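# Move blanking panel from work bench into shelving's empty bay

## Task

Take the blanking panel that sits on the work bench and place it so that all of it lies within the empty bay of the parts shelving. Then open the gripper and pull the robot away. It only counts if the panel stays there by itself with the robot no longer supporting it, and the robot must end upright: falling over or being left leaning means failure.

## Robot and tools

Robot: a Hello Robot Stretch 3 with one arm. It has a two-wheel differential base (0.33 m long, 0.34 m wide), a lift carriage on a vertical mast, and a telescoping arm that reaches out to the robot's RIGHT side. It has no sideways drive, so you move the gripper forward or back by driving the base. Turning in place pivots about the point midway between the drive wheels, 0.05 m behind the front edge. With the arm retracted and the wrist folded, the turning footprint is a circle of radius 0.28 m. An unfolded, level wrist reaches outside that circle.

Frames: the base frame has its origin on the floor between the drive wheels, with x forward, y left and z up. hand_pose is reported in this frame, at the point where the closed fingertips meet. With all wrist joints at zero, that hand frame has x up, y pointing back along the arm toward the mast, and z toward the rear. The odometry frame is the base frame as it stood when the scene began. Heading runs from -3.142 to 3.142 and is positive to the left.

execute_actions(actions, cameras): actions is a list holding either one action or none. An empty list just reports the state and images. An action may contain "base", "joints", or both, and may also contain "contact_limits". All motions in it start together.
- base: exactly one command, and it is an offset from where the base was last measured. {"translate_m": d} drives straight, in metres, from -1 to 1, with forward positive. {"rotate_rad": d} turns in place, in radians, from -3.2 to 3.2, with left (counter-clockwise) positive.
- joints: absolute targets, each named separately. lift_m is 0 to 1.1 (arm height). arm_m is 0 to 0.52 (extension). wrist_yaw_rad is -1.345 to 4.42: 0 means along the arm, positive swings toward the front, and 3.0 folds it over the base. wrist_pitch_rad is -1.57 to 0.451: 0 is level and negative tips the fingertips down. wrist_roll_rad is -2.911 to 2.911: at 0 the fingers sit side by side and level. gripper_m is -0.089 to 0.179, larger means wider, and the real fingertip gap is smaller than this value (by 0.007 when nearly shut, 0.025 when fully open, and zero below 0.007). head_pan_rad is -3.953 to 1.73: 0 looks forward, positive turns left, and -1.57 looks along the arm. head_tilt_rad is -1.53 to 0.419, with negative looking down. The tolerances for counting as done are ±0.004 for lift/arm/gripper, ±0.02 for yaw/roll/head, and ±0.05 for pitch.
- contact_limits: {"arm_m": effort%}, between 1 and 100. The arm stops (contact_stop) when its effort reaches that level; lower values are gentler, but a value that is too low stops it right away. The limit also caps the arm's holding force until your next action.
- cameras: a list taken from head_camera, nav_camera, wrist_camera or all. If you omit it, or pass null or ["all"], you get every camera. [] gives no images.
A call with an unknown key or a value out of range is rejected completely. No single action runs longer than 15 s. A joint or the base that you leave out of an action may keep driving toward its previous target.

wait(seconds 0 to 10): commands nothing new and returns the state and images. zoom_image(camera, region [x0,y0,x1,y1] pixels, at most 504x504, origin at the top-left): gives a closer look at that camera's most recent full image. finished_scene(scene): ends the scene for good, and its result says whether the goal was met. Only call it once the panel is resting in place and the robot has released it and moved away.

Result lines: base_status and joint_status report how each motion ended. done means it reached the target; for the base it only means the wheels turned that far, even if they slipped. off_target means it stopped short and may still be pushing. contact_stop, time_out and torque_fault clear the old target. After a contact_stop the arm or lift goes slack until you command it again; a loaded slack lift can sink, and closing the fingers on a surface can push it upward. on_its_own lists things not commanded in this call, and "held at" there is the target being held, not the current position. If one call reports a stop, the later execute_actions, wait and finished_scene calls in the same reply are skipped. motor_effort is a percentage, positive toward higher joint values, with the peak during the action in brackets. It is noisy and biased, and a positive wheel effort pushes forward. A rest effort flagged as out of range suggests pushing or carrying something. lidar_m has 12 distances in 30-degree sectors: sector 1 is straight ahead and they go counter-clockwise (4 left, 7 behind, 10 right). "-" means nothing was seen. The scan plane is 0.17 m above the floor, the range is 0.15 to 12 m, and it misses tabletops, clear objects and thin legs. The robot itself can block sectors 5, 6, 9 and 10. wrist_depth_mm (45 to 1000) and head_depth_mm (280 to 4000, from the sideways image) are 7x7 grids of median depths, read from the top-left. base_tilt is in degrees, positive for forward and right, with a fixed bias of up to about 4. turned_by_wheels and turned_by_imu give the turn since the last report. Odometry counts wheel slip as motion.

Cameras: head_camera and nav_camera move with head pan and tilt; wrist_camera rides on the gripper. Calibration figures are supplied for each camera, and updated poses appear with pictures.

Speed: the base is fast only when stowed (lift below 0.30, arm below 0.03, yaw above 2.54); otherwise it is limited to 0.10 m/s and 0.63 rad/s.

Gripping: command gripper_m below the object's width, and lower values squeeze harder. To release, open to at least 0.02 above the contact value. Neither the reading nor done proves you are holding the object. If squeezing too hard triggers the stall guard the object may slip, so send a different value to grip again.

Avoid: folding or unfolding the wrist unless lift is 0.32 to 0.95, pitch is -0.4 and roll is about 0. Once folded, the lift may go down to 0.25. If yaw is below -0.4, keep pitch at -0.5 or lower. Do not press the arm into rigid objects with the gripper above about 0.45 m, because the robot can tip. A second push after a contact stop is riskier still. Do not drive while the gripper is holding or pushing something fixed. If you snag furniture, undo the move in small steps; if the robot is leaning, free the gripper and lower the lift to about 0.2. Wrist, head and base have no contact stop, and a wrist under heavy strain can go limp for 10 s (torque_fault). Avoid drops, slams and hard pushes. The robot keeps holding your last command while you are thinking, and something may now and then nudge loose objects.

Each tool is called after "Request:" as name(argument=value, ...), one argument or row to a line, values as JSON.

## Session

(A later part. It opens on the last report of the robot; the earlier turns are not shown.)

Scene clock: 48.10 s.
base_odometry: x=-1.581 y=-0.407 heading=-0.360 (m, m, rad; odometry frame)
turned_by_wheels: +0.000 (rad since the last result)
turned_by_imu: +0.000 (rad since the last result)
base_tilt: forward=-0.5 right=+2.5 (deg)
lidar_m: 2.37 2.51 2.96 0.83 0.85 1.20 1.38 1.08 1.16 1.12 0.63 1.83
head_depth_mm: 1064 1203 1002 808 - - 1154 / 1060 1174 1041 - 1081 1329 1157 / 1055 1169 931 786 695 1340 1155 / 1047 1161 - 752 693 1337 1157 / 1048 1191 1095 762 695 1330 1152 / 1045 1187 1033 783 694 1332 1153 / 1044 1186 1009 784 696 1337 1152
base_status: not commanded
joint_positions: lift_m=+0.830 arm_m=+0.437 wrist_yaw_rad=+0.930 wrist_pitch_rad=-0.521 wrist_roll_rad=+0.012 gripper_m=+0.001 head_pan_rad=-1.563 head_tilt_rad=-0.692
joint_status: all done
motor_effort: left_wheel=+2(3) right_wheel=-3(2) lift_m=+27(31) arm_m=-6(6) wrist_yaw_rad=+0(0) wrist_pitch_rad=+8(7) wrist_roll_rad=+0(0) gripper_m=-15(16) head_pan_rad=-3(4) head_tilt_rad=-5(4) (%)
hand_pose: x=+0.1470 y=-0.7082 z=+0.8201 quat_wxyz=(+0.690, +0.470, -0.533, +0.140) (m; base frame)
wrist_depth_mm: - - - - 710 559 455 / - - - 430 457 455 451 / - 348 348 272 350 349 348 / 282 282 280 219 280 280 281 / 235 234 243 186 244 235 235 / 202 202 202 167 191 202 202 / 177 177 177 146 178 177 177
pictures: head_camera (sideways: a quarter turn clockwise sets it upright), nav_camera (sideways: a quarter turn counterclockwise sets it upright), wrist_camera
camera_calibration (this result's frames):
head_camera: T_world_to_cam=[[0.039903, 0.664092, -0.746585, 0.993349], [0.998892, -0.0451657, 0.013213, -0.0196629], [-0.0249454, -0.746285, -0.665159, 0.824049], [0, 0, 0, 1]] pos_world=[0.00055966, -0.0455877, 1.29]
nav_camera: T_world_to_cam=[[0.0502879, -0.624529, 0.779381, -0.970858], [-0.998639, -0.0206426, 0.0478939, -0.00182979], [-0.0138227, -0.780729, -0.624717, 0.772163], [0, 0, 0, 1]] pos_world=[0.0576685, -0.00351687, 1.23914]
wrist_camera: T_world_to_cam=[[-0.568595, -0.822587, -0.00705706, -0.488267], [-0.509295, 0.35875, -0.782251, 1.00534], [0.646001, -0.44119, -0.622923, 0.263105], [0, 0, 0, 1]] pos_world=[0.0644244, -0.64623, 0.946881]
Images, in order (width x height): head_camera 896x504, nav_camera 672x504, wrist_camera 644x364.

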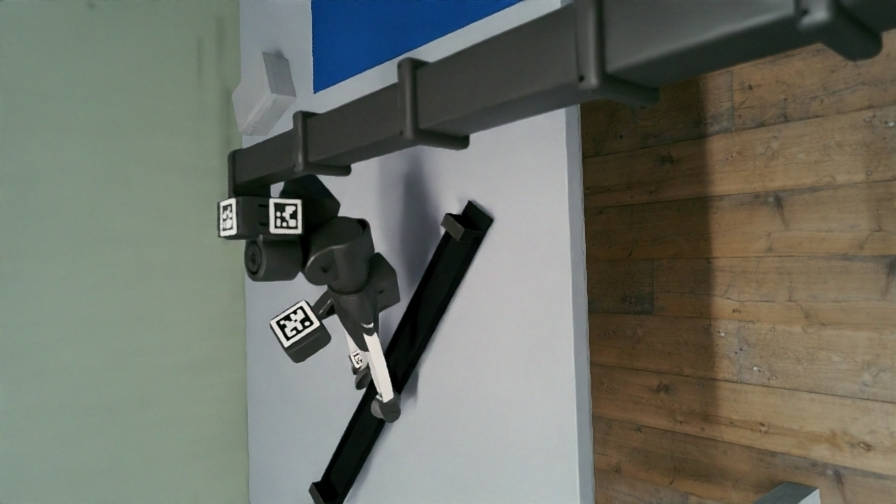

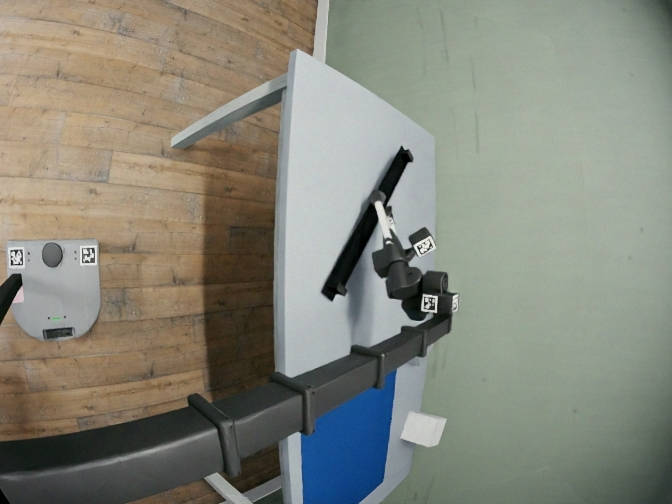

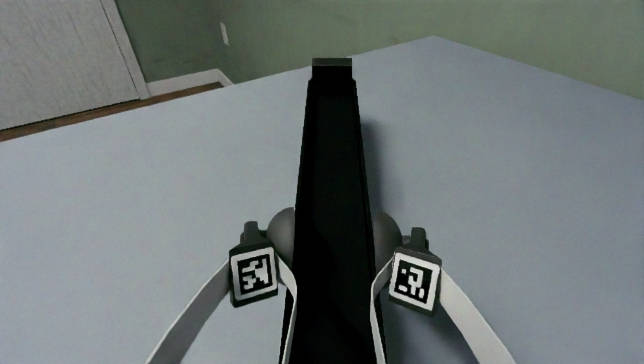

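Request:
execute_actions(
  actions=[
    {"joints":{"lift_m":0.797}},
  ],
  cameras=[],
)

Request:
execute_actions(
  actions=[
    {"joints":{"gripper_m":0.09}},
  ],
  cameras=[],
)

Request:
execute_actions(
  actions=[
    {"base":{"translate_m":-0.016},"joints":{"arm_m":0.425,"lift_m":0.793}},
  ],
  cameras=[],
)

Request:
execute_actions(
  actions=[
    {"joints":{"gripper_m":-0.04}},
  ],
  cameras=["wrist_camera"],
)

Request:
execute_actions(
  actions=[
    {"joints":{"lift_m":0.84}},
  ],
)

Scene clock: 51.70 s.
base_odometry: x=-1.581 y=-0.407 heading=-0.360 (m, m, rad; odometry frame)
turned_by_wheels: +0.000 (rad since the last result)
turned_by_imu: +0.000 (rad since the last result)
base_tilt: forward=-0.2 right=+2.4 (deg)
lidar_m: 2.37 2.51 2.96 0.83 0.86 1.20 1.38 1.08 1.16 1.12 0.63 1.83
head_depth_mm: 1056 1202 1004 785 694 - - / 1059 1179 1047 - 1464 1304 1153 / 1056 1197 - 783 695 1334 1154 / 1049 1196 - 757 695 1330 1155 / 1052 1193 1076 759 696 1330 1155 / 1047 1182 1009 770 696 1328 1156 / 1041 1186 1008 788 694 1325 1145
base_status: not commanded
joint_positions: lift_m=+0.797 arm_m=+0.437 wrist_yaw_rad=+0.930 wrist_pitch_rad=-0.517 wrist_roll_rad=+0.012 gripper_m=+0.001 head_pan_rad=-1.563 head_tilt_rad=-0.692
joint_status: all done
motor_effort: left_wheel=+1(2) right_wheel=+0(3) lift_m=+21(23) arm_m=-5(6) wrist_yaw_rad=+0(0) wrist_pitch_rad=+6(8) wrist_roll_rad=+0(0) gripper_m=-16(16) head_pan_rad=-4(4) head_tilt_rad=-4(5) (%)
hand_pose: x=+0.1475 y=-0.7086 z=+0.7884 quat_wxyz=(+0.689, +0.469, -0.534, +0.142) (m; base frame)
wrist_depth_mm: - - - - 572 530 453 / - - 384 383 385 383 385 / 289 291 290 285 291 291 290 / 233 233 232 229 233 232 233 / 195 194 201 190 202 195 195 / 167 167 165 164 159 167 168 / 147 146 147 144 147 147 147
pictures: none
No camera images: the call's "cameras" was empty. Leave "cameras" out to get every camera's image.

Scene clock: 53.10 s.
base_odometry: x=-1.581 y=-0.407 heading=-0.360 (m, m, rad; odometry frame)
turned_by_wheels: +0.000 (rad since the last result)
turned_by_imu: +0.000 (rad since the last result)
base_tilt: forward=-0.3 right=+2.5 (deg)
lidar_m: 2.37 2.52 2.96 0.83 0.85 1.20 1.38 1.08 1.16 1.12 0.63 1.83
head_depth_mm: 1061 1221 1007 785 695 - - / 1056 1180 1044 - 1448 1303 1151 / 1058 1201 - 789 697 1331 1157 / 1056 1191 - 759 693 1338 1146 / 1047 1188 1097 758 695 1324 1155 / 1045 1192 1005 769 697 1323 1153 / 1046 1187 1006 783 696 1331 1151
base_status: not commanded
joint_positions: lift_m=+0.797 arm_m=+0.437 wrist_yaw_rad=+0.930 wrist_pitch_rad=-0.517 wrist_roll_rad=+0.012 gripper_m=+0.090 head_pan_rad=-1.563 head_tilt_rad=-0.692
joint_status: all done
motor_effort: left_wheel=+1(2) right_wheel=-2(2) lift_m=+22(22) arm_m=-5(5) wrist_yaw_rad=+1(0) wrist_pitch_rad=+6(6) wrist_roll_rad=+0(0) gripper_m=+0(80) head_pan_rad=-4(4) head_tilt_rad=-5(5) (%)
hand_pose: x=+0.1475 y=-0.7086 z=+0.7883 quat_wxyz=(+0.689, +0.469, -0.534, +0.142) (m; base frame)
wrist_depth_mm: - - - 991 569 531 451 / - - 381 383 383 383 382 / 289 289 288 284 289 291 290 / 232 232 232 228 232 233 234 / 195 194 200 191 194 194 194 / 167 167 163 164 163 172 168 / 146 146 147 143 146 147 146
pictures: none
No camera images: the call's "cameras" was empty. Leave "cameras" out to get every camera's image.

Scene clock: 54.07 s.
base_odometry: x=-1.596 y=-0.401 heading=-0.360 (m, m, rad; odometry frame)
turned_by_wheels: +0.000 (rad since the last result)
turned_by_imu: +0.000 (rad since the last result)
base_tilt: forward=-0.2 right=+2.5 (deg)
lidar_m: 2.38 2.53 2.98 0.83 0.85 1.20 1.36 1.06 1.16 1.12 0.64 1.83
head_depth_mm: 1056 1201 1001 780 695 - - / 1057 1177 1027 - 1460 1300 1158 / 1053 1199 - 781 694 1335 1157 / 1052 1186 1097 755 695 1332 1154 / 1051 1185 1105 759 694 1334 1152 / 1041 1189 1006 760 696 1326 1153 / 1044 1181 1011 782 696 1333 1158
base_status: done
joint_positions: lift_m=+0.793 arm_m=+0.425 wrist_yaw_rad=+0.930 wrist_pitch_rad=-0.504 wrist_roll_rad=+0.012 gripper_m=+0.090 head_pan_rad=-1.563 head_tilt_rad=-0.692
joint_status: all done
motor_effort: left_wheel=+4(4) right_wheel=-5(10) lift_m=+22(26) arm_m=-6(8) wrist_yaw_rad=-1(0) wrist_pitch_rad=+1(6) wrist_roll_rad=+0(0) gripper_m=+0(0) head_pan_rad=-4(4) head_tilt_rad=-4(4) (%)
hand_pose: x=+0.1491 y=-0.6978 z=+0.7871 quat_wxyz=(+0.688, +0.465, -0.537, +0.146) (m; base frame)
wrist_depth_mm: - - - 996 629 539 460 / - - 390 389 392 392 391 / 290 292 291 287 293 293 294 / 233 232 233 230 233 234 233 / 193 193 201 191 193 194 194 / 166 166 161 163 161 170 166 / 145 145 145 142 145 145 145
pictures: none
No camera images: the call's "cameras" was empty. Leave "cameras" out to get every camera's image.

Scene clock: 55.87 s.
base_odometry: x=-1.596 y=-0.401 heading=-0.360 (m, m, rad; odometry frame)
turned_by_wheels: +0.000 (rad since the last result)
turned_by_imu: +0.000 (rad since the last result)
base_tilt: forward=-0.4 right=+2.5 (deg)
lidar_m: 2.39 2.53 2.97 0.83 0.86 1.20 1.36 1.06 1.16 1.12 0.64 1.83
head_depth_mm: 1056 1204 1010 783 696 - - / 1058 1180 1025 - 1466 1300 1155 / 1054 1195 - 785 696 1332 1152 / 1052 1197 1099 754 696 1335 1149 / 1051 1188 1071 762 696 1332 1154 / 1050 1185 1009 761 696 1336 1156 / 1044 1182 1011 782 695 1325 1153
base_status: not commanded
joint_positions: lift_m=+0.793 arm_m=+0.425 wrist_yaw_rad=+0.929 wrist_pitch_rad=-0.497 wrist_roll_rad=+0.012 gripper_m=-0.038 head_pan_rad=-1.563 head_tilt_rad=-0.692
joint_status: all done
motor_effort: left_wheel=+2(4) right_wheel=-4(5) lift_m=+22(22) arm_m=-6(6) wrist_yaw_rad=+0(1) wrist_pitch_rad=-1(1) wrist_roll_rad=+0(0) gripper_m=-29(100) head_pan_rad=-4(4) head_tilt_rad=-5(5) (%)
hand_pose: x=+0.1498 y=-0.6984 z=+0.7885 quat_wxyz=(+0.688, +0.464, -0.539, +0.149) (m; base frame)
wrist_depth_mm: - - - - 670 551 467 / - - 401 400 405 401 401 / 295 298 296 290 298 299 298 / 235 235 237 232 237 238 236 / 195 196 198 191 203 197 197 / 167 168 167 164 158 167 169 / 146 146 146 142 146 147 147
pictures: wrist_camera
camera_calibration (this result's frames):
wrist_camera: T_world_to_cam=[[-0.568668, -0.822544, -0.00616588, -0.479478], [-0.49382, 0.34738, -0.797163, 0.980093], [0.657844, -0.450276, -0.603733, 0.222728], [0, 0, 0, 1]] pos_world=[0.0648062, -0.634567, 0.912806]
Images, in order (width x height): wrist_camera 644x364.

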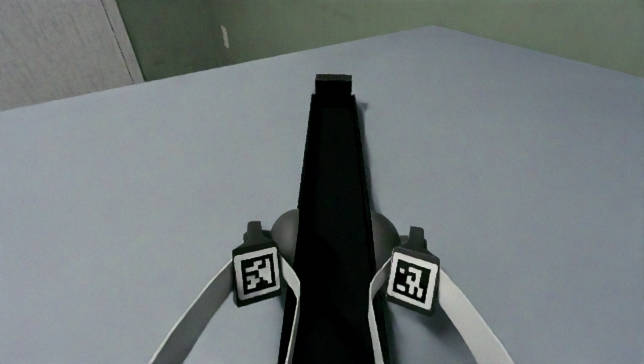

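Scene clock: 57.13 s.
base_odometry: x=-1.596 y=-0.401 heading=-0.360 (m, m, rad; odometry frame)
turned_by_wheels: +0.000 (rad since the last result)
turned_by_imu: +0.000 (rad since the last result)
base_tilt: forward=-0.5 right=+2.6 (deg)
lidar_m: 2.38 2.53 2.97 0.83 0.85 1.20 1.36 1.06 1.16 1.12 0.64 1.83
head_depth_mm: 1066 1206 1005 807 - - 1157 / 1055 1173 1039 - 1081 1332 1154 / 1056 1179 931 784 697 1329 1156 / 1050 1174 - 734 693 1332 1151 / 1046 1193 1098 761 697 1336 1148 / 1046 1192 1031 785 695 1339 1154 / 1050 1183 1008 783 693 1329 1150
base_status: not commanded
joint_positions: lift_m=+0.840 arm_m=+0.425 wrist_yaw_rad=+0.929 wrist_pitch_rad=-0.522 wrist_roll_rad=+0.012 gripper_m=-0.032 head_pan_rad=-1.563 head_tilt_rad=-0.692
joint_status: all done
on_its_own: gripper_m is held at -0.033, not at your -0.040, by its stall guard, which is still easing
motor_effort: left_wheel=+2(3) right_wheel=-4(4) lift_m=+27(31) arm_m=-6(6) wrist_yaw_rad=+1(1) wrist_pitch_rad=+7(8) wrist_roll_rad=+0(0) gripper_m=-26(30) head_pan_rad=-4(4) head_tilt_rad=-4(4) (%)
hand_pose: x=+0.1469 y=-0.6962 z=+0.8300 quat_wxyz=(+0.690, +0.470, -0.533, +0.140) (m; base frame)
wrist_depth_mm: - - - - 733 571 460 / - - - 455 481 483 467 / - 365 367 291 367 366 367 / 297 297 296 235 297 297 296 / 249 249 252 191 256 248 247 / 213 213 214 165 202 213 215 / 187 186 187 145 186 187 186
pictures: head_camera (sideways: a quarter turn clockwise sets it upright), nav_camera (sideways: a quarter turn counterclockwise sets it upright), wrist_camera
camera_calibration (this result's frames):
head_camera: T_world_to_cam=[[0.039903, 0.664092, -0.746585, 0.993349], [0.998892, -0.0451657, 0.013213, -0.0196629], [-0.0249454, -0.746285, -0.665159, 0.824049], [0, 0, 0, 1]] pos_world=[0.00055966, -0.0455877, 1.29]
nav_camera: T_world_to_cam=[[0.0502879, -0.624529, 0.779381, -0.970858], [-0.998639, -0.0206426, 0.0478939, -0.00182979], [-0.0138227, -0.780729, -0.624717, 0.772163], [0, 0, 0, 1]] pos_world=[0.0576685, -0.00351687, 1.23914]
wrist_camera: T_world_to_cam=[[-0.568794, -0.82245, -0.00707046, -0.478243], [-0.509438, 0.359043, -0.782024, 1.0088], [0.645714, -0.441208, -0.623208, 0.274888], [0, 0, 0, 1]] pos_world=[0.0644027, -0.634252, 0.95684]
Images, in order (width x height): head_camera 896x504, nav_camera 672x504, wrist_camera 644x364.

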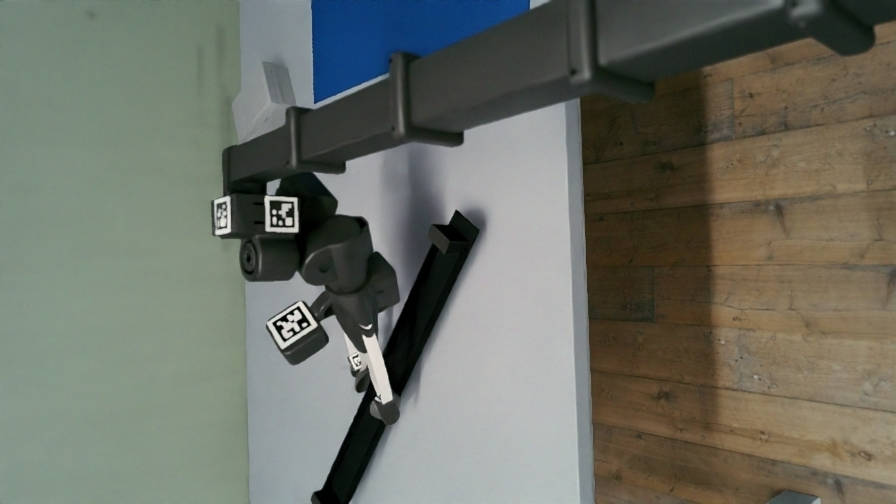

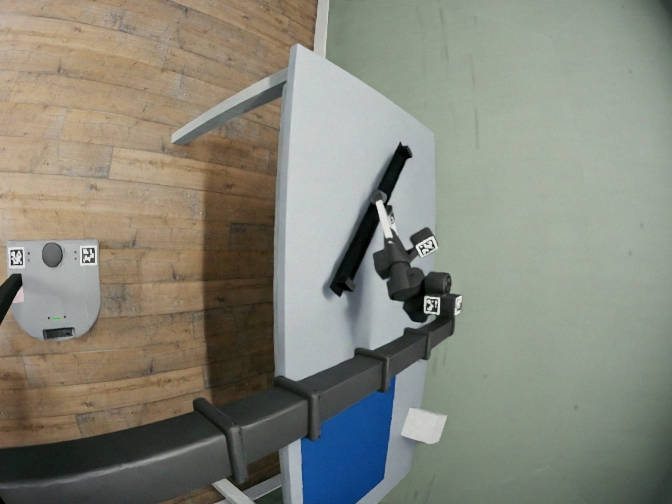

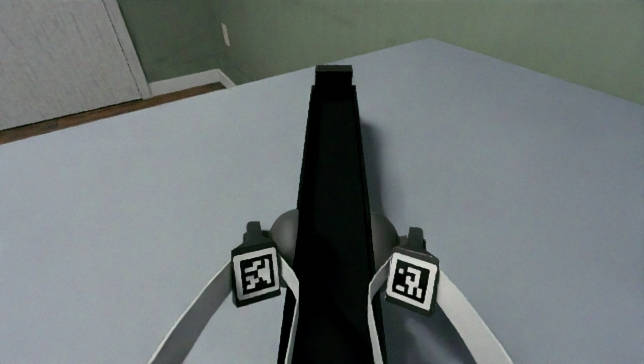

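Request:
execute_actions(
  actions=[
    {"base":{"rotate_rad":1.2},"joints":{"lift_m":0.9,"arm_m":0.05,"wrist_yaw_rad":1.57}},
  ],
  cameras=["wrist_camera"],
)

Request:
execute_actions(
  actions=[
    {"base":{"translate_m":1},"joints":{"head_pan_rad":0.3}},
  ],
  cameras=[],
)

Request:
execute_actions(
  actions=[
    {"base":{"rotate_rad":0.42}},
  ],
  cameras=[],
)

Request:
execute_actions(
  actions=[
    {"base":{"translate_m":1},"joints":{"head_tilt_rad":-0.5}},
  ],
)

Scene clock: 64.50 s.
base_odometry: x=-1.596 y=-0.401 heading=+0.840 (m, m, rad; odometry frame)
turned_by_wheels: +1.200 (rad since the last result)
turned_by_imu: +1.221 (rad since the last result)
base_tilt: forward=-0.4 right=+2.5 (deg)
lidar_m: 3.56 0.83 0.91 1.37 1.36 1.06 1.13 1.12 0.64 2.24 2.39 2.69
head_depth_mm: 1650 1761 1921 1881 - 1340 1153 / 1913 2076 2217 2053 - 1250 1155 / 2241 2477 2483 2016 - 1250 1112 / 2265 2596 2452 1931 1582 - 1091 / 2156 2440 2487 1926 1572 - 1097 / 2074 2317 2488 1930 1629 - 1113 / 1996 2232 2397 1925 1609 1277 1092
base_status: done
joint_positions: lift_m=+0.900 arm_m=+0.050 wrist_yaw_rad=+1.569 wrist_pitch_rad=-0.523 wrist_roll_rad=+0.012 gripper_m=-0.010 head_pan_rad=-1.563 head_tilt_rad=-0.692
joint_status: all done
on_its_own: gripper_m is held at -0.011, not at your -0.040, by its stall guard, which is not easing now
motor_effort: left_wheel=-3(7) right_wheel=+3(9) lift_m=+28(30) arm_m=-6(6) wrist_yaw_rad=+0(5) wrist_pitch_rad=+8(8) wrist_roll_rad=+0(0) gripper_m=-19(21) head_pan_rad=-4(4) head_tilt_rad=-5(5) (%)
hand_pose: x=+0.1885 y=-0.1958 z=+0.8896 quat_wxyz=(+0.611, +0.614, -0.357, +0.349) (m; base frame)
wrist_depth_mm: 717 - - - - - - / 688 - - - - - - / 750 - - 292 - - - / 829 - - 234 - - - / 914 - - 190 - - - / - - - 164 - - - / 999 1000 984 144 - - 993
pictures: wrist_camera
camera_calibration (this result's frames):
wrist_camera: T_world_to_cam=[[0.0347008, -0.999372, -0.00712831, -0.190993], [-0.624428, -0.0161117, -0.780916, 0.844202], [0.780311, 0.0315495, -0.624595, 0.574405], [0, 0, 0, 1]] pos_world=[0.0855571, -0.195394, 1.01666]
Images, in order (width x height): wrist_camera 644x364.

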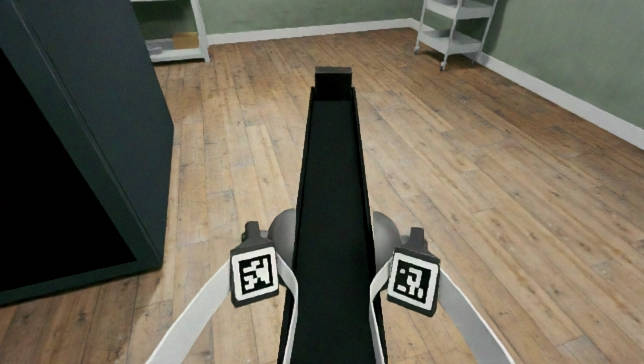

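Scene clock: 75.73 s.
base_odometry: x=-0.928 y=+0.343 heading=+0.840 (m, m, rad; odometry frame)
turned_by_wheels: +0.000 (rad since the last result)
turned_by_imu: +0.003 (rad since the last result)
base_tilt: forward=-0.3 right=+2.4 (deg)
lidar_m: 2.58 2.08 0.56 0.47 0.46 1.88 2.07 1.41 2.46 2.10 2.09 2.09
head_depth_mm: 2309 2624 2497 1930 1569 1333 1161 / 2273 2586 2491 1922 1580 1336 1156 / 2253 2544 2494 1940 1581 1325 1155 / 2228 2540 2477 1943 1579 1321 1152 / 2205 2528 2477 1937 1570 1326 1149 / 2157 2342 2344 1935 1567 1331 1160 / 2157 2126 2346 1924 1580 1338 1146
base_status: done
joint_positions: lift_m=+0.900 arm_m=+0.050 wrist_yaw_rad=+1.569 wrist_pitch_rad=-0.523 wrist_roll_rad=+0.012 gripper_m=-0.010 head_pan_rad=+0.293 head_tilt_rad=-0.692
joint_status: all done
on_its_own: gripper_m is held at -0.011, not at your -0.040, by its stall guard, which is not easing now
motor_effort: left_wheel=-3(4) right_wheel=+4(9) lift_m=+27(28) arm_m=-6(6) wrist_yaw_rad=+0(0) wrist_pitch_rad=+8(8) wrist_roll_rad=+0(0) gripper_m=-18(19) head_pan_rad=+4(49) head_tilt_rad=-4(5) (%)
hand_pose: x=+0.1885 y=-0.1958 z=+0.8896 quat_wxyz=(+0.611, +0.614, -0.357, +0.349) (m; base frame)
wrist_depth_mm: - - - - - - - / - - - - - - - / - - - 294 - - - / - - - 236 - - - / - - - 191 - - - / - - - 164 - - - / 974 - 992 144 993 - 986
pictures: none
No camera images: the call's "cameras" was empty. Leave "cameras" out to get every camera's image.

Scene clock: 77.57 s.
base_odometry: x=-0.928 y=+0.343 heading=+1.260 (m, m, rad; odometry frame)
turned_by_wheels: +0.420 (rad since the last result)
turned_by_imu: +0.427 (rad since the last result)
base_tilt: forward=-0.4 right=+2.5 (deg)
lidar_m: 2.08 0.60 0.47 0.46 1.81 2.11 1.41 2.35 2.11 2.09 2.08 2.62
head_depth_mm: 2114 2397 2487 1927 1564 1330 1155 / 2124 2312 2370 1920 1583 1324 1155 / 2263 2349 2392 1935 1577 1327 1151 / 2348 2507 2402 1926 1563 1332 1161 / 2416 2624 2376 1813 1462 1341 1149 / 780 837 915 1002 1109 1254 1151 / 657 700 751 811 875 955 1056
base_status: done
joint_positions: lift_m=+0.900 arm_m=+0.050 wrist_yaw_rad=+1.569 wrist_pitch_rad=-0.523 wrist_roll_rad=+0.012 gripper_m=-0.010 head_pan_rad=+0.293 head_tilt_rad=-0.692
joint_status: not commanded
on_its_own: gripper_m is held at -0.011, not at your -0.040, by its stall guard, which is not easing now
motor_effort: left_wheel=-3(7) right_wheel=+4(8) lift_m=+28(27) arm_m=-6(6) wrist_yaw_rad=+1(1) wrist_pitch_rad=+8(8) wrist_roll_rad=+0(0) gripper_m=-19(19) head_pan_rad=+4(4) head_tilt_rad=-4(4) (%)
hand_pose: x=+0.1885 y=-0.1958 z=+0.8896 quat_wxyz=(+0.611, +0.614, -0.357, +0.349) (m; base frame)
wrist_depth_mm: 670 - - - - - - / 680 - - - - - - / 678 960 - 294 - - - / 698 985 - 235 - - - / 707 - - 190 - - - / 715 - - 164 - - - / 725 966 - 144 990 - -
pictures: none
No camera images: the call's "cameras" was empty. Leave "cameras" out to get every camera's image.

Scene clock: 88.80 s.
base_odometry: x=-0.622 y=+1.295 heading=+1.260 (m, m, rad; odometry frame)
turned_by_wheels: +0.000 (rad since the last result)
turned_by_imu: +0.003 (rad since the last result)
base_tilt: forward=-0.3 right=+2.5 (deg)
lidar_m: 1.07 1.42 1.62 0.38 0.40 0.58 2.43 2.81 2.22 1.76 1.87 1.60
head_depth_mm: 1242 1375 1514 1682 1798 1504 1252 / 1240 1281 1439 1692 1813 1508 1244 / 1344 1453 1616 1398 1649 1504 1252 / 1390 1481 1690 1461 1697 1494 1251 / 1431 1521 1766 1535 1701 1512 1261 / 1489 1563 1815 1511 1748 1500 1254 / 1513 1603 1890 1614 1756 1501 1260
base_status: done
joint_positions: lift_m=+0.900 arm_m=+0.050 wrist_yaw_rad=+1.569 wrist_pitch_rad=-0.523 wrist_roll_rad=+0.012 gripper_m=-0.010 head_pan_rad=+0.293 head_tilt_rad=-0.507
joint_status: all done
on_its_own: gripper_m is held at -0.011, not at your -0.040, by its stall guard, which is not easing now
motor_effort: left_wheel=-4(3) right_wheel=+4(8) lift_m=+27(28) arm_m=-6(6) wrist_yaw_rad=+0(1) wrist_pitch_rad=+8(8) wrist_roll_rad=+0(0) gripper_m=-19(20) head_pan_rad=+4(4) head_tilt_rad=+4(25) (%)
hand_pose: x=+0.1885 y=-0.1958 z=+0.8896 quat_wxyz=(+0.611, +0.614, -0.357, +0.349) (m; base frame)
wrist_depth_mm: - - - - - - - / - - - - - - - / - - - 294 - - - / - - - 236 - - - / - - - 191 - - - / - - - 164 - - - / 997 - 999 144 986 - -
pictures: head_camera (sideways: a quarter turn clockwise sets it upright), nav_camera (sideways: a quarter turn counterclockwise sets it upright), wrist_camera
camera_calibration (this result's frames):
head_camera: T_world_to_cam=[[-0.50641, -0.105842, -0.855772, 1.13902], [-0.241101, 0.970235, 0.0226744, -0.0244209], [0.8279, 0.21781, -0.516856, 0.625915], [0, 0, 0, 1]] pos_world=[0.0527302, 0.00792027, 1.29881]
nav_camera: T_world_to_cam=[[0.437921, 0.179696, 0.880872, -1.10555], [0.292362, -0.955027, 0.0494772, -0.0117779], [0.850147, 0.235866, -0.470763, 0.566593], [0, 0, 0, 1]] pos_world=[0.00590065, 0.0537749, 1.24116]
wrist_camera: T_world_to_cam=[[0.0347013, -0.999372, -0.00712714, -0.190987], [-0.624428, -0.0161129, -0.780916, 0.844202], [0.780311, 0.0315492, -0.624596, 0.574404], [0, 0, 0, 1]] pos_world=[0.0855571, -0.195386, 1.01666]
Images, in order (width x height): head_camera 896x504, nav_camera 672x504, wrist_camera 644x364.

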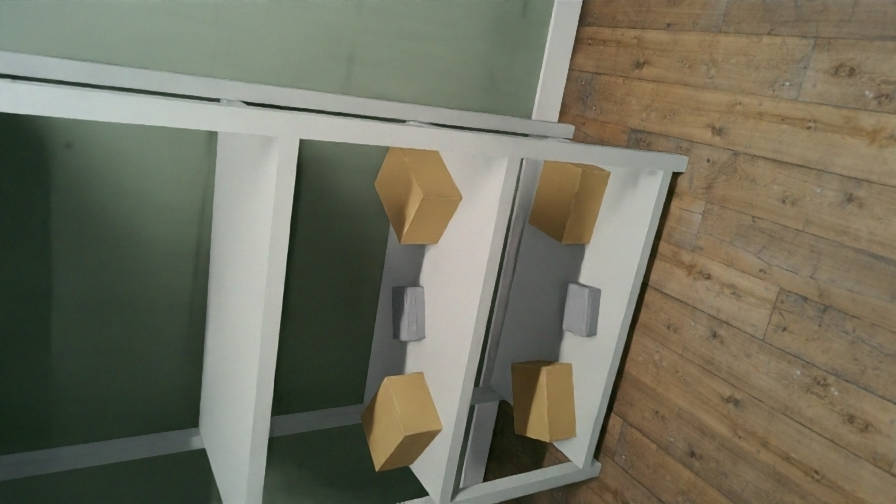

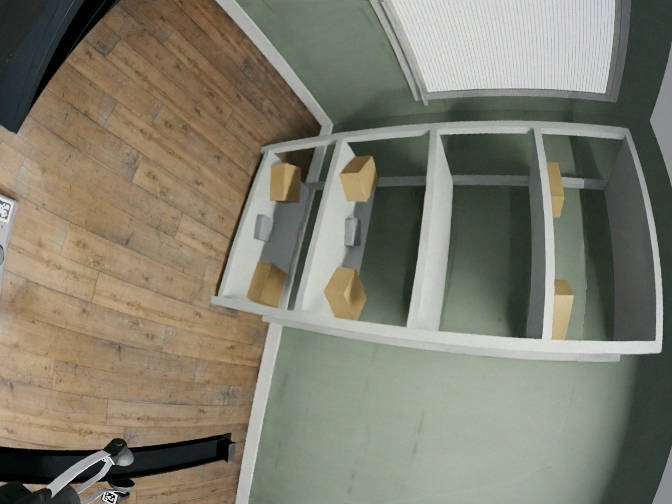

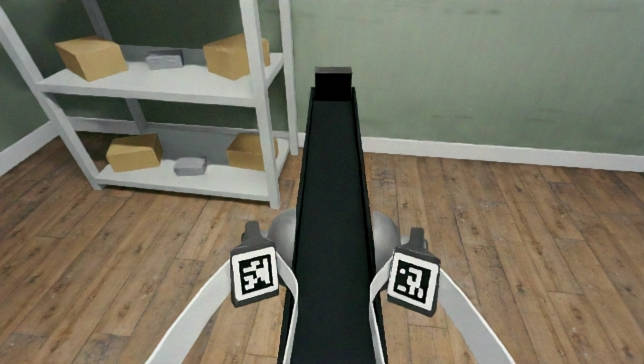

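Request:
execute_actions(
  actions=[
    {"base":{"translate_m":0.54},"joints":{"head_pan_rad":-1.2,"lift_m":1}},
  ],
  cameras=[],
)

Request:
execute_actions(
  actions=[
    {"base":{"rotate_rad":1.2}},
  ],
  cameras=[],
)

Request:
execute_actions(
  actions=[
    {"base":{"translate_m":0.37},"joints":{"arm_m":0.1}},
  ],
  cameras=[],
)

Request:
execute_actions(
  actions=[
    {"base":{"rotate_rad":0.26},"joints":{"lift_m":1.095}},
  ],
)

Scene clock: 97.90 s.
base_odometry: x=-0.457 y=+1.809 heading=+1.259 (m, m, rad; odometry frame)
turned_by_wheels: +0.000 (rad since the last result)
turned_by_imu: +0.001 (rad since the last result)
base_tilt: forward=-0.4 right=+2.6 (deg)
lidar_m: 0.53 0.75 1.00 1.54 0.82 0.71 2.96 2.89 2.27 1.80 1.34 1.05
head_depth_mm: 1834 1980 2106 2120 1904 - 304 / 1902 2079 2260 2386 1877 - 300 / 1981 2171 2399 2488 1946 - 304 / 2068 2247 2501 2495 - - 310 / 1782 1902 2071 2197 1927 1505 334 / 1509 1593 1704 1838 1814 1541 1172 / 1310 1383 1443 1538 1654 1502 1194
base_status: done
joint_positions: lift_m=+1.000 arm_m=+0.050 wrist_yaw_rad=+1.569 wrist_pitch_rad=-0.523 wrist_roll_rad=+0.012 gripper_m=-0.010 head_pan_rad=-1.193 head_tilt_rad=-0.507
joint_status: all done
on_its_own: gripper_m is held at -0.011, not at your -0.040, by its stall guard, which is not easing now
motor_effort: left_wheel=-3(4) right_wheel=+3(9) lift_m=+28(32) arm_m=-5(5) wrist_yaw_rad=+0(2) wrist_pitch_rad=+8(8) wrist_roll_rad=+0(0) gripper_m=-19(19) head_pan_rad=-4(45) head_tilt_rad=+5(4) (%)
hand_pose: x=+0.1885 y=-0.1958 z=+0.9896 quat_wxyz=(+0.611, +0.614, -0.357, +0.349) (m; base frame)
wrist_depth_mm: 463 444 882 902 853 814 792 / - - 993 945 939 912 879 / - - 943 294 - - 976 / 879 863 890 235 - - - / - 810 772 190 - - - / - - - 164 - - - / - - - 145 - - -
pictures: none
No camera images: the call's "cameras" was empty. Leave "cameras" out to get every camera's image.

Scene clock: 100.73 s.
base_odometry: x=-0.457 y=+1.809 heading=+2.459 (m, m, rad; odometry frame)
turned_by_wheels: +1.200 (rad since the last result)
turned_by_imu: +1.221 (rad since the last result)
base_tilt: forward=-0.3 right=+2.5 (deg)
lidar_m: 1.10 1.29 0.74 0.71 3.61 2.60 1.80 1.80 1.21 1.04 0.53 0.96
head_depth_mm: 838 918 1027 1146 1296 - 304 / 843 923 1026 1152 1309 - 301 / 846 932 1032 1162 1298 - 304 / 828 909 1006 1127 - - 311 / 422 466 511 584 953 838 333 / 849 942 872 614 958 911 1099 / 860 948 876 649 1106 884 1127
base_status: done
joint_positions: lift_m=+1.000 arm_m=+0.050 wrist_yaw_rad=+1.569 wrist_pitch_rad=-0.523 wrist_roll_rad=+0.012 gripper_m=-0.010 head_pan_rad=-1.193 head_tilt_rad=-0.507
joint_status: not commanded
on_its_own: gripper_m is held at -0.011, not at your -0.040, by its stall guard, which is not easing now
motor_effort: left_wheel=-3(8) right_wheel=+4(7) lift_m=+27(28) arm_m=-6(6) wrist_yaw_rad=+1(1) wrist_pitch_rad=+8(8) wrist_roll_rad=+0(0) gripper_m=-19(19) head_pan_rad=-4(4) head_tilt_rad=+4(4) (%)
hand_pose: x=+0.1885 y=-0.1958 z=+0.9896 quat_wxyz=(+0.611, +0.614, -0.357, +0.349) (m; base frame)
wrist_depth_mm: - - - - - 464 456 / - - - - - 935 317 / - - - 294 - - 308 / - - - 235 921 871 800 / - - - 190 791 727 633 / - - - 164 - 628 554 / - - - 144 - 580 327
pictures: none
No camera images: the call's "cameras" was empty. Leave "cameras" out to get every camera's image.

Scene clock: 105.37 s.
base_odometry: x=-0.744 y=+2.043 heading=+2.459 (m, m, rad; odometry frame)
turned_by_wheels: +0.000 (rad since the last result)
turned_by_imu: +0.001 (rad since the last result)
base_tilt: forward=-0.4 right=+2.5 (deg)
lidar_m: 1.18 1.18 0.85 0.73 0.73 3.03 2.16 1.91 0.49 0.49 0.74 0.66
head_depth_mm: 755 823 817 608 - 1083 334 / 759 835 862 582 490 352 717 / 763 836 866 609 - 361 736 / 765 842 869 613 - 360 756 / 771 846 871 585 1063 381 792 / 773 847 876 586 1033 402 791 / 777 856 876 586 1032 413 793
base_status: done
joint_positions: lift_m=+1.000 arm_m=+0.100 wrist_yaw_rad=+1.569 wrist_pitch_rad=-0.523 wrist_roll_rad=+0.012 gripper_m=-0.010 head_pan_rad=-1.193 head_tilt_rad=-0.507
joint_status: all done
on_its_own: gripper_m is held at -0.011, not at your -0.040, by its stall guard, which is not easing now
motor_effort: left_wheel=-4(5) right_wheel=+4(8) lift_m=+28(28) arm_m=+6(2) wrist_yaw_rad=+1(1) wrist_pitch_rad=+8(8) wrist_roll_rad=+0(0) gripper_m=-19(19) head_pan_rad=-4(3) head_tilt_rad=+4(4) (%)
hand_pose: x=+0.1885 y=-0.2451 z=+0.9896 quat_wxyz=(+0.611, +0.614, -0.357, +0.349) (m; base frame)
wrist_depth_mm: 953 978 - - 461 459 458 / - - - - 357 312 314 / - - - 294 - 250 239 / - - - 236 791 230 191 / - - - 190 654 757 172 / - - - 164 - 644 620 / - - - 145 576 544 561
pictures: none
No camera images: the call's "cameras" was empty. Leave "cameras" out to get every camera's image.

Scene clock: 107.07 s.
base_odometry: x=-0.744 y=+2.043 heading=+2.719 (m, m, rad; odometry frame)
turned_by_wheels: +0.260 (rad since the last result)
turned_by_imu: +0.264 (rad since the last result)
base_tilt: forward=-0.6 right=+2.6 (deg)
lidar_m: 1.19 1.05 0.76 0.73 3.70 2.70 2.15 1.34 0.49 0.60 0.66 0.70
head_depth_mm: 735 808 854 - 890 763 736 / 760 832 882 - 308 808 754 / 780 852 - - 318 834 774 / 803 887 - 642 321 860 1052 / 831 918 868 615 321 881 1104 / 861 952 876 613 345 839 1110 / 843 947 877 614 360 883 1157
base_status: done
joint_positions: lift_m=+1.095 arm_m=+0.100 wrist_yaw_rad=+1.569 wrist_pitch_rad=-0.524 wrist_roll_rad=+0.012 gripper_m=-0.010 head_pan_rad=-1.193 head_tilt_rad=-0.507
joint_status: all done
on_its_own: gripper_m is held at -0.011, not at your -0.040, by its stall guard, which is not easing now
motor_effort: left_wheel=-4(7) right_wheel=+4(8) lift_m=+28(31) arm_m=+6(6) wrist_yaw_rad=+2(0) wrist_pitch_rad=+8(9) wrist_roll_rad=+0(0) gripper_m=-19(19) head_pan_rad=-3(4) head_tilt_rad=+5(4) (%)
hand_pose: x=+0.1884 y=-0.2451 z=+1.0845 quat_wxyz=(+0.611, +0.614, -0.357, +0.349) (m; base frame)
wrist_depth_mm: - - - - - - 809 / - - - - - - 734 / - - - 294 - 417 420 / - - - 236 - 360 339 / - - - 191 - 712 284 / - - - 165 - 644 244 / - - - 144 674 643 224
pictures: head_camera (sideways: a quarter turn clockwise sets it upright), nav_camera (sideways: a quarter turn counterclockwise sets it upright), wrist_camera
camera_calibration (this result's frames):
head_camera: T_world_to_cam=[[-0.148338, 0.495626, -0.855775, 1.13684], [0.946337, 0.322385, 0.0226747, -0.0316646], [0.287127, -0.806488, -0.516851, 0.629208], [0, 0, 0, 1]] pos_world=[0.01794, -0.0457922, 1.29881]
nav_camera: T_world_to_cam=[[0.216128, -0.421129, 0.880874, -1.1042], [-0.926843, -0.372174, 0.0494772, -0.00434076], [0.307002, -0.827126, -0.470758, 0.5699], [0, 0, 0, 1]] pos_world=[0.059665, 0.00475146, 1.24116]
wrist_camera: T_world_to_cam=[[0.0346986, -0.999372, -0.0071468, -0.238797], [-0.624948, -0.0161168, -0.7805, 0.995155], [0.779895, 0.0315486, -0.625115, 0.69838], [0, 0, 0, 1]] pos_world=[0.0855425, -0.244641, 1.21158]
Images, in order (width x height): head_camera 896x504, nav_camera 672x504, wrist_camera 644x364.

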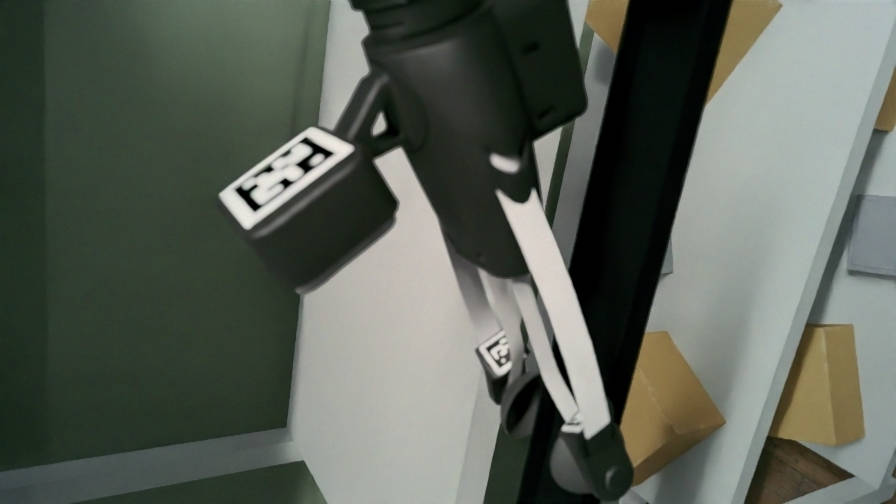

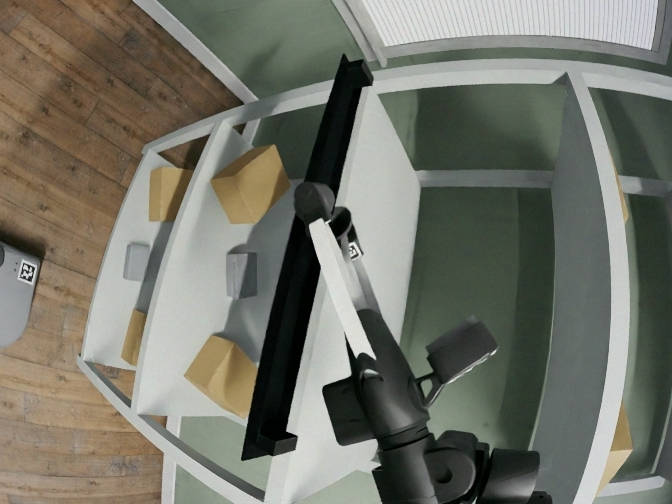

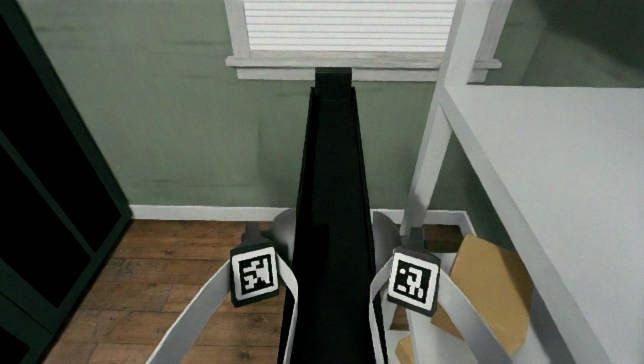

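Request:
execute_actions(
  actions=[
    {"joints":{"arm_m":0.47}},
  ],
  cameras=[],
)

Request:
execute_actions(
  actions=[
    {"joints":{"lift_m":1.04}},
  ],
)

Scene clock: 112.30 s.
base_odometry: x=-0.744 y=+2.043 heading=+2.719 (m, m, rad; odometry frame)
turned_by_wheels: +0.000 (rad since the last result)
turned_by_imu: +0.000 (rad since the last result)
base_tilt: forward=-0.5 right=+2.5 (deg)
lidar_m: 1.18 1.05 0.76 0.73 3.70 2.69 2.15 1.34 0.49 0.60 0.66 0.70
head_depth_mm: 736 784 759 579 489 801 735 / 759 835 760 581 994 850 753 / 781 854 760 581 1028 878 774 / 806 889 761 584 1066 877 1052 / 831 920 811 584 1098 881 1110 / 855 949 764 587 955 842 1113 / 846 940 876 617 1376 884 1151
base_status: not commanded
joint_positions: lift_m=+1.095 arm_m=+0.470 wrist_yaw_rad=+1.569 wrist_pitch_rad=-0.524 wrist_roll_rad=+0.012 gripper_m=-0.010 head_pan_rad=-1.193 head_tilt_rad=-0.507
joint_status: all done
on_its_own: gripper_m is held at -0.011, not at your -0.040, by its stall guard, which is not easing now
motor_effort: left_wheel=-4(4) right_wheel=+5(4) lift_m=+28(28) arm_m=+6(8) wrist_yaw_rad=+1(1) wrist_pitch_rad=+8(9) wrist_roll_rad=+0(0) gripper_m=-19(19) head_pan_rad=-4(4) head_tilt_rad=+4(3) (%)
hand_pose: x=+0.1884 y=-0.6151 z=+1.0845 quat_wxyz=(+0.611, +0.614, -0.357, +0.349) (m; base frame)
wrist_depth_mm: - - 983 - - 490 377 / - - - 513 914 505 373 / - - 416 294 417 420 375 / - - 337 235 336 337 339 / - 292 291 190 290 282 280 / - 242 243 164 - 243 242 / - 212 213 144 212 213 213
pictures: none
No camera images: the call's "cameras" was empty. Leave "cameras" out to get every camera's image.

Scene clock: 113.63 s.
base_odometry: x=-0.744 y=+2.043 heading=+2.719 (m, m, rad; odometry frame)
turned_by_wheels: +0.000 (rad since the last result)
turned_by_imu: +0.000 (rad since the last result)
base_tilt: forward=-0.3 right=+2.5 (deg)
lidar_m: 1.18 1.05 0.76 0.73 3.70 2.69 2.16 1.34 0.49 0.60 0.65 0.70
head_depth_mm: 735 796 755 579 488 801 731 / 759 818 784 580 987 855 751 / 783 857 907 583 1024 880 769 / 803 887 897 583 1058 877 1051 / 830 917 875 584 1099 883 1100 / 856 955 871 586 959 837 1106 / 849 946 870 615 1383 882 1157
base_status: not commanded
joint_positions: lift_m=+1.040 arm_m=+0.470 wrist_yaw_rad=+1.569 wrist_pitch_rad=-0.524 wrist_roll_rad=+0.012 gripper_m=-0.010 head_pan_rad=-1.193 head_tilt_rad=-0.507
joint_status: all done
on_its_own: gripper_m is held at -0.011, not at your -0.040, by its stall guard, which is not easing now
motor_effort: left_wheel=-3(3) right_wheel=+4(4) lift_m=+23(21) arm_m=+6(6) wrist_yaw_rad=+1(1) wrist_pitch_rad=+8(8) wrist_roll_rad=+0(0) gripper_m=-19(19) head_pan_rad=-4(4) head_tilt_rad=+4(4) (%)
hand_pose: x=+0.1884 y=-0.6151 z=+1.0297 quat_wxyz=(+0.611, +0.614, -0.357, +0.349) (m; base frame)
wrist_depth_mm: - - - - - 483 377 / - - 413 388 410 412 375 / - - 313 283 311 311 328 / - 251 252 233 250 252 251 / - 211 217 191 217 210 211 / 183 181 182 164 - 181 181 / 159 160 159 144 159 159 159
pictures: head_camera (sideways: a quarter turn clockwise sets it upright), nav_camera (sideways: a quarter turn counterclockwise sets it upright), wrist_camera
camera_calibration (this result's frames):
head_camera: T_world_to_cam=[[-0.148241, 0.495642, -0.855783, 1.13685], [0.946397, 0.322208, 0.0226754, -0.031666], [0.286979, -0.806549, -0.516838, 0.629192], [0, 0, 0, 1]] pos_world=[0.0179315, -0.0457944, 1.29881]
nav_camera: T_world_to_cam=[[0.216044, -0.421157, 0.880881, -1.10421], [-0.926913, -0.372, 0.0494773, -0.00434042], [0.30685, -0.82719, -0.470745, 0.569883], [0, 0, 0, 1]] pos_world=[0.0596662, 0.00474057, 1.24116]
wrist_camera: T_world_to_cam=[[0.034699, -0.999372, -0.00714652, -0.608943], [-0.624948, -0.0161173, -0.7805, 0.946449], [0.779895, 0.0315487, -0.625115, 0.675819], [0, 0, 0, 1]] pos_world=[0.0855425, -0.614627, 1.15682]
Images, in order (width x height): head_camera 896x504, nav_camera 672x504, wrist_camera 644x364.

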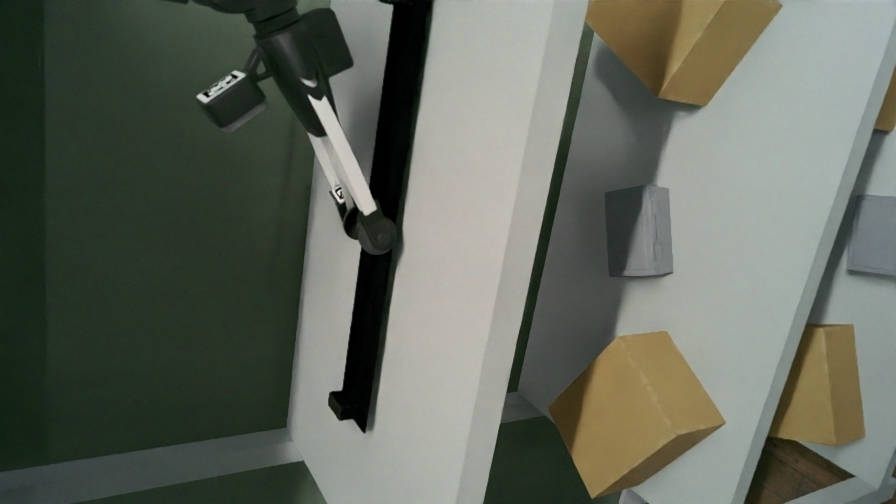

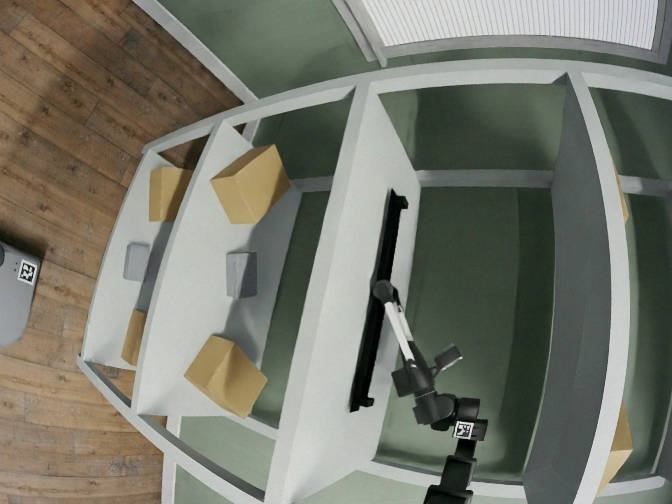

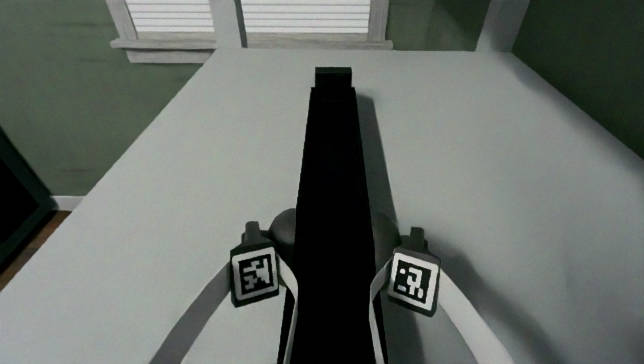

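Request:
execute_actions(
  actions=[
    {"joints":{"lift_m":1.027}},
  ],
  cameras=[],
)

Request:
execute_actions(
  actions=[
    {"joints":{"gripper_m":0.09}},
  ],
  cameras=[],
)

Request:
execute_actions(
  actions=[
    {"joints":{"lift_m":1.07}},
  ],
  cameras=[],
)

Request:
execute_actions(
  actions=[
    {"joints":{"arm_m":0.08}},
  ],
  cameras=["nav_camera"],
)

Scene clock: 117.33 s.
base_odometry: x=-0.744 y=+2.043 heading=+2.719 (m, m, rad; odometry frame)
turned_by_wheels: +0.000 (rad since the last result)
turned_by_imu: +0.000 (rad since the last result)
base_tilt: forward=-0.5 right=+2.5 (deg)
lidar_m: 1.18 1.05 0.76 0.73 3.69 2.69 2.15 1.34 0.49 0.60 0.66 0.70
head_depth_mm: 738 802 756 582 487 803 731 / 758 824 861 581 994 852 752 / 781 858 906 582 1023 881 771 / 809 886 865 582 1055 882 1052 / 827 918 867 585 1098 878 1103 / 859 955 872 586 954 840 1112 / 848 942 874 617 1379 881 1153
base_status: not commanded
joint_positions: lift_m=+1.027 arm_m=+0.470 wrist_yaw_rad=+1.569 wrist_pitch_rad=-0.522 wrist_roll_rad=+0.012 gripper_m=-0.010 head_pan_rad=-1.193 head_tilt_rad=-0.507
joint_status: all done
on_its_own: gripper_m is held at -0.011, not at your -0.040, by its stall guard, which is not easing now
motor_effort: left_wheel=-4(3) right_wheel=+5(5) lift_m=+22(18) arm_m=+6(6) wrist_yaw_rad=+1(1) wrist_pitch_rad=+8(9) wrist_roll_rad=+0(0) gripper_m=-19(19) head_pan_rad=-4(4) head_tilt_rad=+4(4) (%)
hand_pose: x=+0.1887 y=-0.6151 z=+1.0172 quat_wxyz=(+0.611, +0.614, -0.358, +0.350) (m; base frame)
wrist_depth_mm: - - 992 - 983 474 375 / - - 383 382 384 381 355 / - 305 288 283 290 290 291 / - 232 232 227 234 233 233 / 201 195 202 191 201 195 195 / 167 168 168 164 - 167 168 / 147 147 147 144 147 147 147
pictures: none
No camera images: the call's "cameras" was empty. Leave "cameras" out to get every camera's image.

Scene clock: 118.83 s.
base_odometry: x=-0.744 y=+2.043 heading=+2.719 (m, m, rad; odometry frame)
turned_by_wheels: +0.000 (rad since the last result)
turned_by_imu: +0.000 (rad since the last result)
base_tilt: forward=-0.5 right=+2.6 (deg)
lidar_m: 1.19 1.05 0.76 0.73 3.69 2.70 2.15 1.34 0.49 0.60 0.66 0.70
head_depth_mm: 736 803 755 580 489 804 733 / 759 825 822 581 993 856 754 / 781 858 908 583 1019 879 772 / 808 889 868 569 1064 881 1044 / 830 915 869 584 1105 884 1101 / 857 950 873 585 958 839 1106 / 847 944 875 615 1384 880 1154
base_status: not commanded
joint_positions: lift_m=+1.027 arm_m=+0.470 wrist_yaw_rad=+1.569 wrist_pitch_rad=-0.521 wrist_roll_rad=+0.012 gripper_m=+0.090 head_pan_rad=-1.193 head_tilt_rad=-0.507
joint_status: all done
motor_effort: left_wheel=-3(4) right_wheel=+5(6) lift_m=+23(22) arm_m=+6(6) wrist_yaw_rad=+1(1) wrist_pitch_rad=+7(8) wrist_roll_rad=+0(0) gripper_m=+0(81) head_pan_rad=-4(4) head_tilt_rad=+3(5) (%)
hand_pose: x=+0.1889 y=-0.6151 z=+1.0175 quat_wxyz=(+0.610, +0.614, -0.358, +0.350) (m; base frame)
wrist_depth_mm: - - - - 983 476 377 / - - 383 383 381 385 354 / - 304 289 285 291 291 290 / - 233 234 230 233 234 232 / 202 196 202 192 195 196 195 / 168 168 164 165 164 173 168 / 147 147 147 145 147 147 147
pictures: none
No camera images: the call's "cameras" was empty. Leave "cameras" out to get every camera's image.

Scene clock: 120.03 s.
base_odometry: x=-0.744 y=+2.043 heading=+2.719 (m, m, rad; odometry frame)
turned_by_wheels: +0.000 (rad since the last result)
turned_by_imu: +0.000 (rad since the last result)
base_tilt: forward=-0.3 right=+2.6 (deg)
lidar_m: 1.18 1.05 0.76 0.73 3.68 2.70 2.16 1.34 0.49 0.60 0.66 0.70
head_depth_mm: 738 791 806 581 489 803 733 / 758 831 809 580 992 852 752 / 779 854 808 581 1023 880 774 / 806 889 931 582 1065 880 1056 / 829 919 872 584 1106 881 1106 / 859 953 874 585 952 839 1107 / 849 940 878 616 1381 882 1146
base_status: not commanded
joint_positions: lift_m=+1.070 arm_m=+0.470 wrist_yaw_rad=+1.569 wrist_pitch_rad=-0.520 wrist_roll_rad=+0.012 gripper_m=+0.090 head_pan_rad=-1.193 head_tilt_rad=-0.507
joint_status: all done
motor_effort: left_wheel=-3(4) right_wheel=+5(4) lift_m=+27(32) arm_m=+6(6) wrist_yaw_rad=+1(1) wrist_pitch_rad=+7(7) wrist_roll_rad=+0(0) gripper_m=+0(1) head_pan_rad=-4(4) head_tilt_rad=+4(4) (%)
hand_pose: x=+0.1890 y=-0.6151 z=+1.0604 quat_wxyz=(+0.610, +0.613, -0.359, +0.350) (m; base frame)
wrist_depth_mm: - - - - - 484 377 / - - 514 496 499 495 374 / - - 375 358 374 375 359 / - 328 301 296 301 301 313 / - 251 259 248 251 251 252 / - 216 210 214 216 222 216 / 194 189 189 186 189 190 189
pictures: none
No camera images: the call's "cameras" was empty. Leave "cameras" out to get every camera's image.

Scene clock: 124.10 s.
base_odometry: x=-0.744 y=+2.043 heading=+2.719 (m, m, rad; odometry frame)
turned_by_wheels: +0.000 (rad since the last result)
turned_by_imu: +0.000 (rad since the last result)
base_tilt: forward=-0.4 right=+2.4 (deg)
lidar_m: 1.18 1.05 0.76 0.73 3.71 2.70 2.15 1.34 0.49 0.60 0.66 0.70
head_depth_mm: 739 806 850 607 - 793 736 / 758 830 866 617 - 838 750 / 780 854 906 - - 881 772 / 807 884 948 - - 881 1059 / 832 915 876 585 1061 860 1110 / 855 949 877 586 926 838 1107 / 849 941 879 615 1371 857 1148
base_status: not commanded
joint_positions: lift_m=+1.070 arm_m=+0.080 wrist_yaw_rad=+1.569 wrist_pitch_rad=-0.520 wrist_roll_rad=+0.012 gripper_m=+0.090 head_pan_rad=-1.193 head_tilt_rad=-0.507
joint_status: all done
motor_effort: left_wheel=-4(4) right_wheel=+5(5) lift_m=+27(27) arm_m=-6(5) wrist_yaw_rad=+1(1) wrist_pitch_rad=+7(7) wrist_roll_rad=+0(0) gripper_m=+0(0) head_pan_rad=-4(4) head_tilt_rad=+4(4) (%)
hand_pose: x=+0.1890 y=-0.2258 z=+1.0604 quat_wxyz=(+0.610, +0.613, -0.359, +0.350) (m; base frame)
wrist_depth_mm: - - - - - 986 835 / - - - - - 497 498 / - - - - - 401 379 / - - - - - - 302 / - - - - - - 262 / - - - - - 640 237 / - - - - - 618 628
pictures: nav_camera (sideways: a quarter turn counterclockwise sets it upright)
camera_calibration (this result's frames):
nav_camera: T_world_to_cam=[[0.216005, -0.421058, 0.880938, -1.10428], [-0.926915, -0.371994, 0.0494778, -0.00434105], [0.306871, -0.827243, -0.470638, 0.569745], [0, 0, 0, 1]] pos_world=[0.0596689, 0.00473375, 1.24116]
Images, in order (width x height): nav_camera 672x504.

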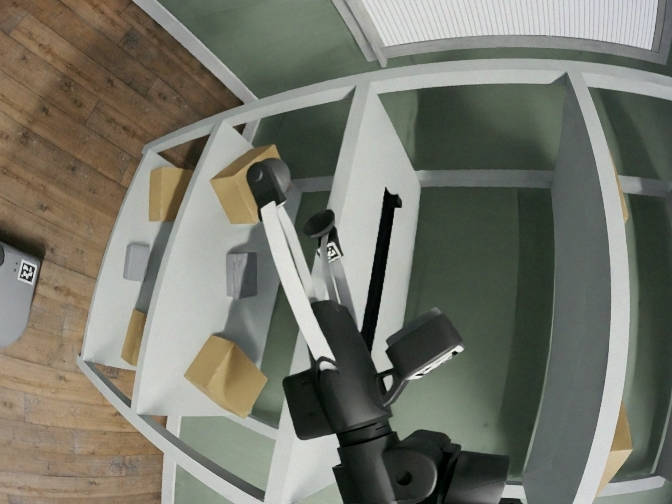

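Request:
finished_scene(
  scene=1,
)

The scene is finished: the task was done.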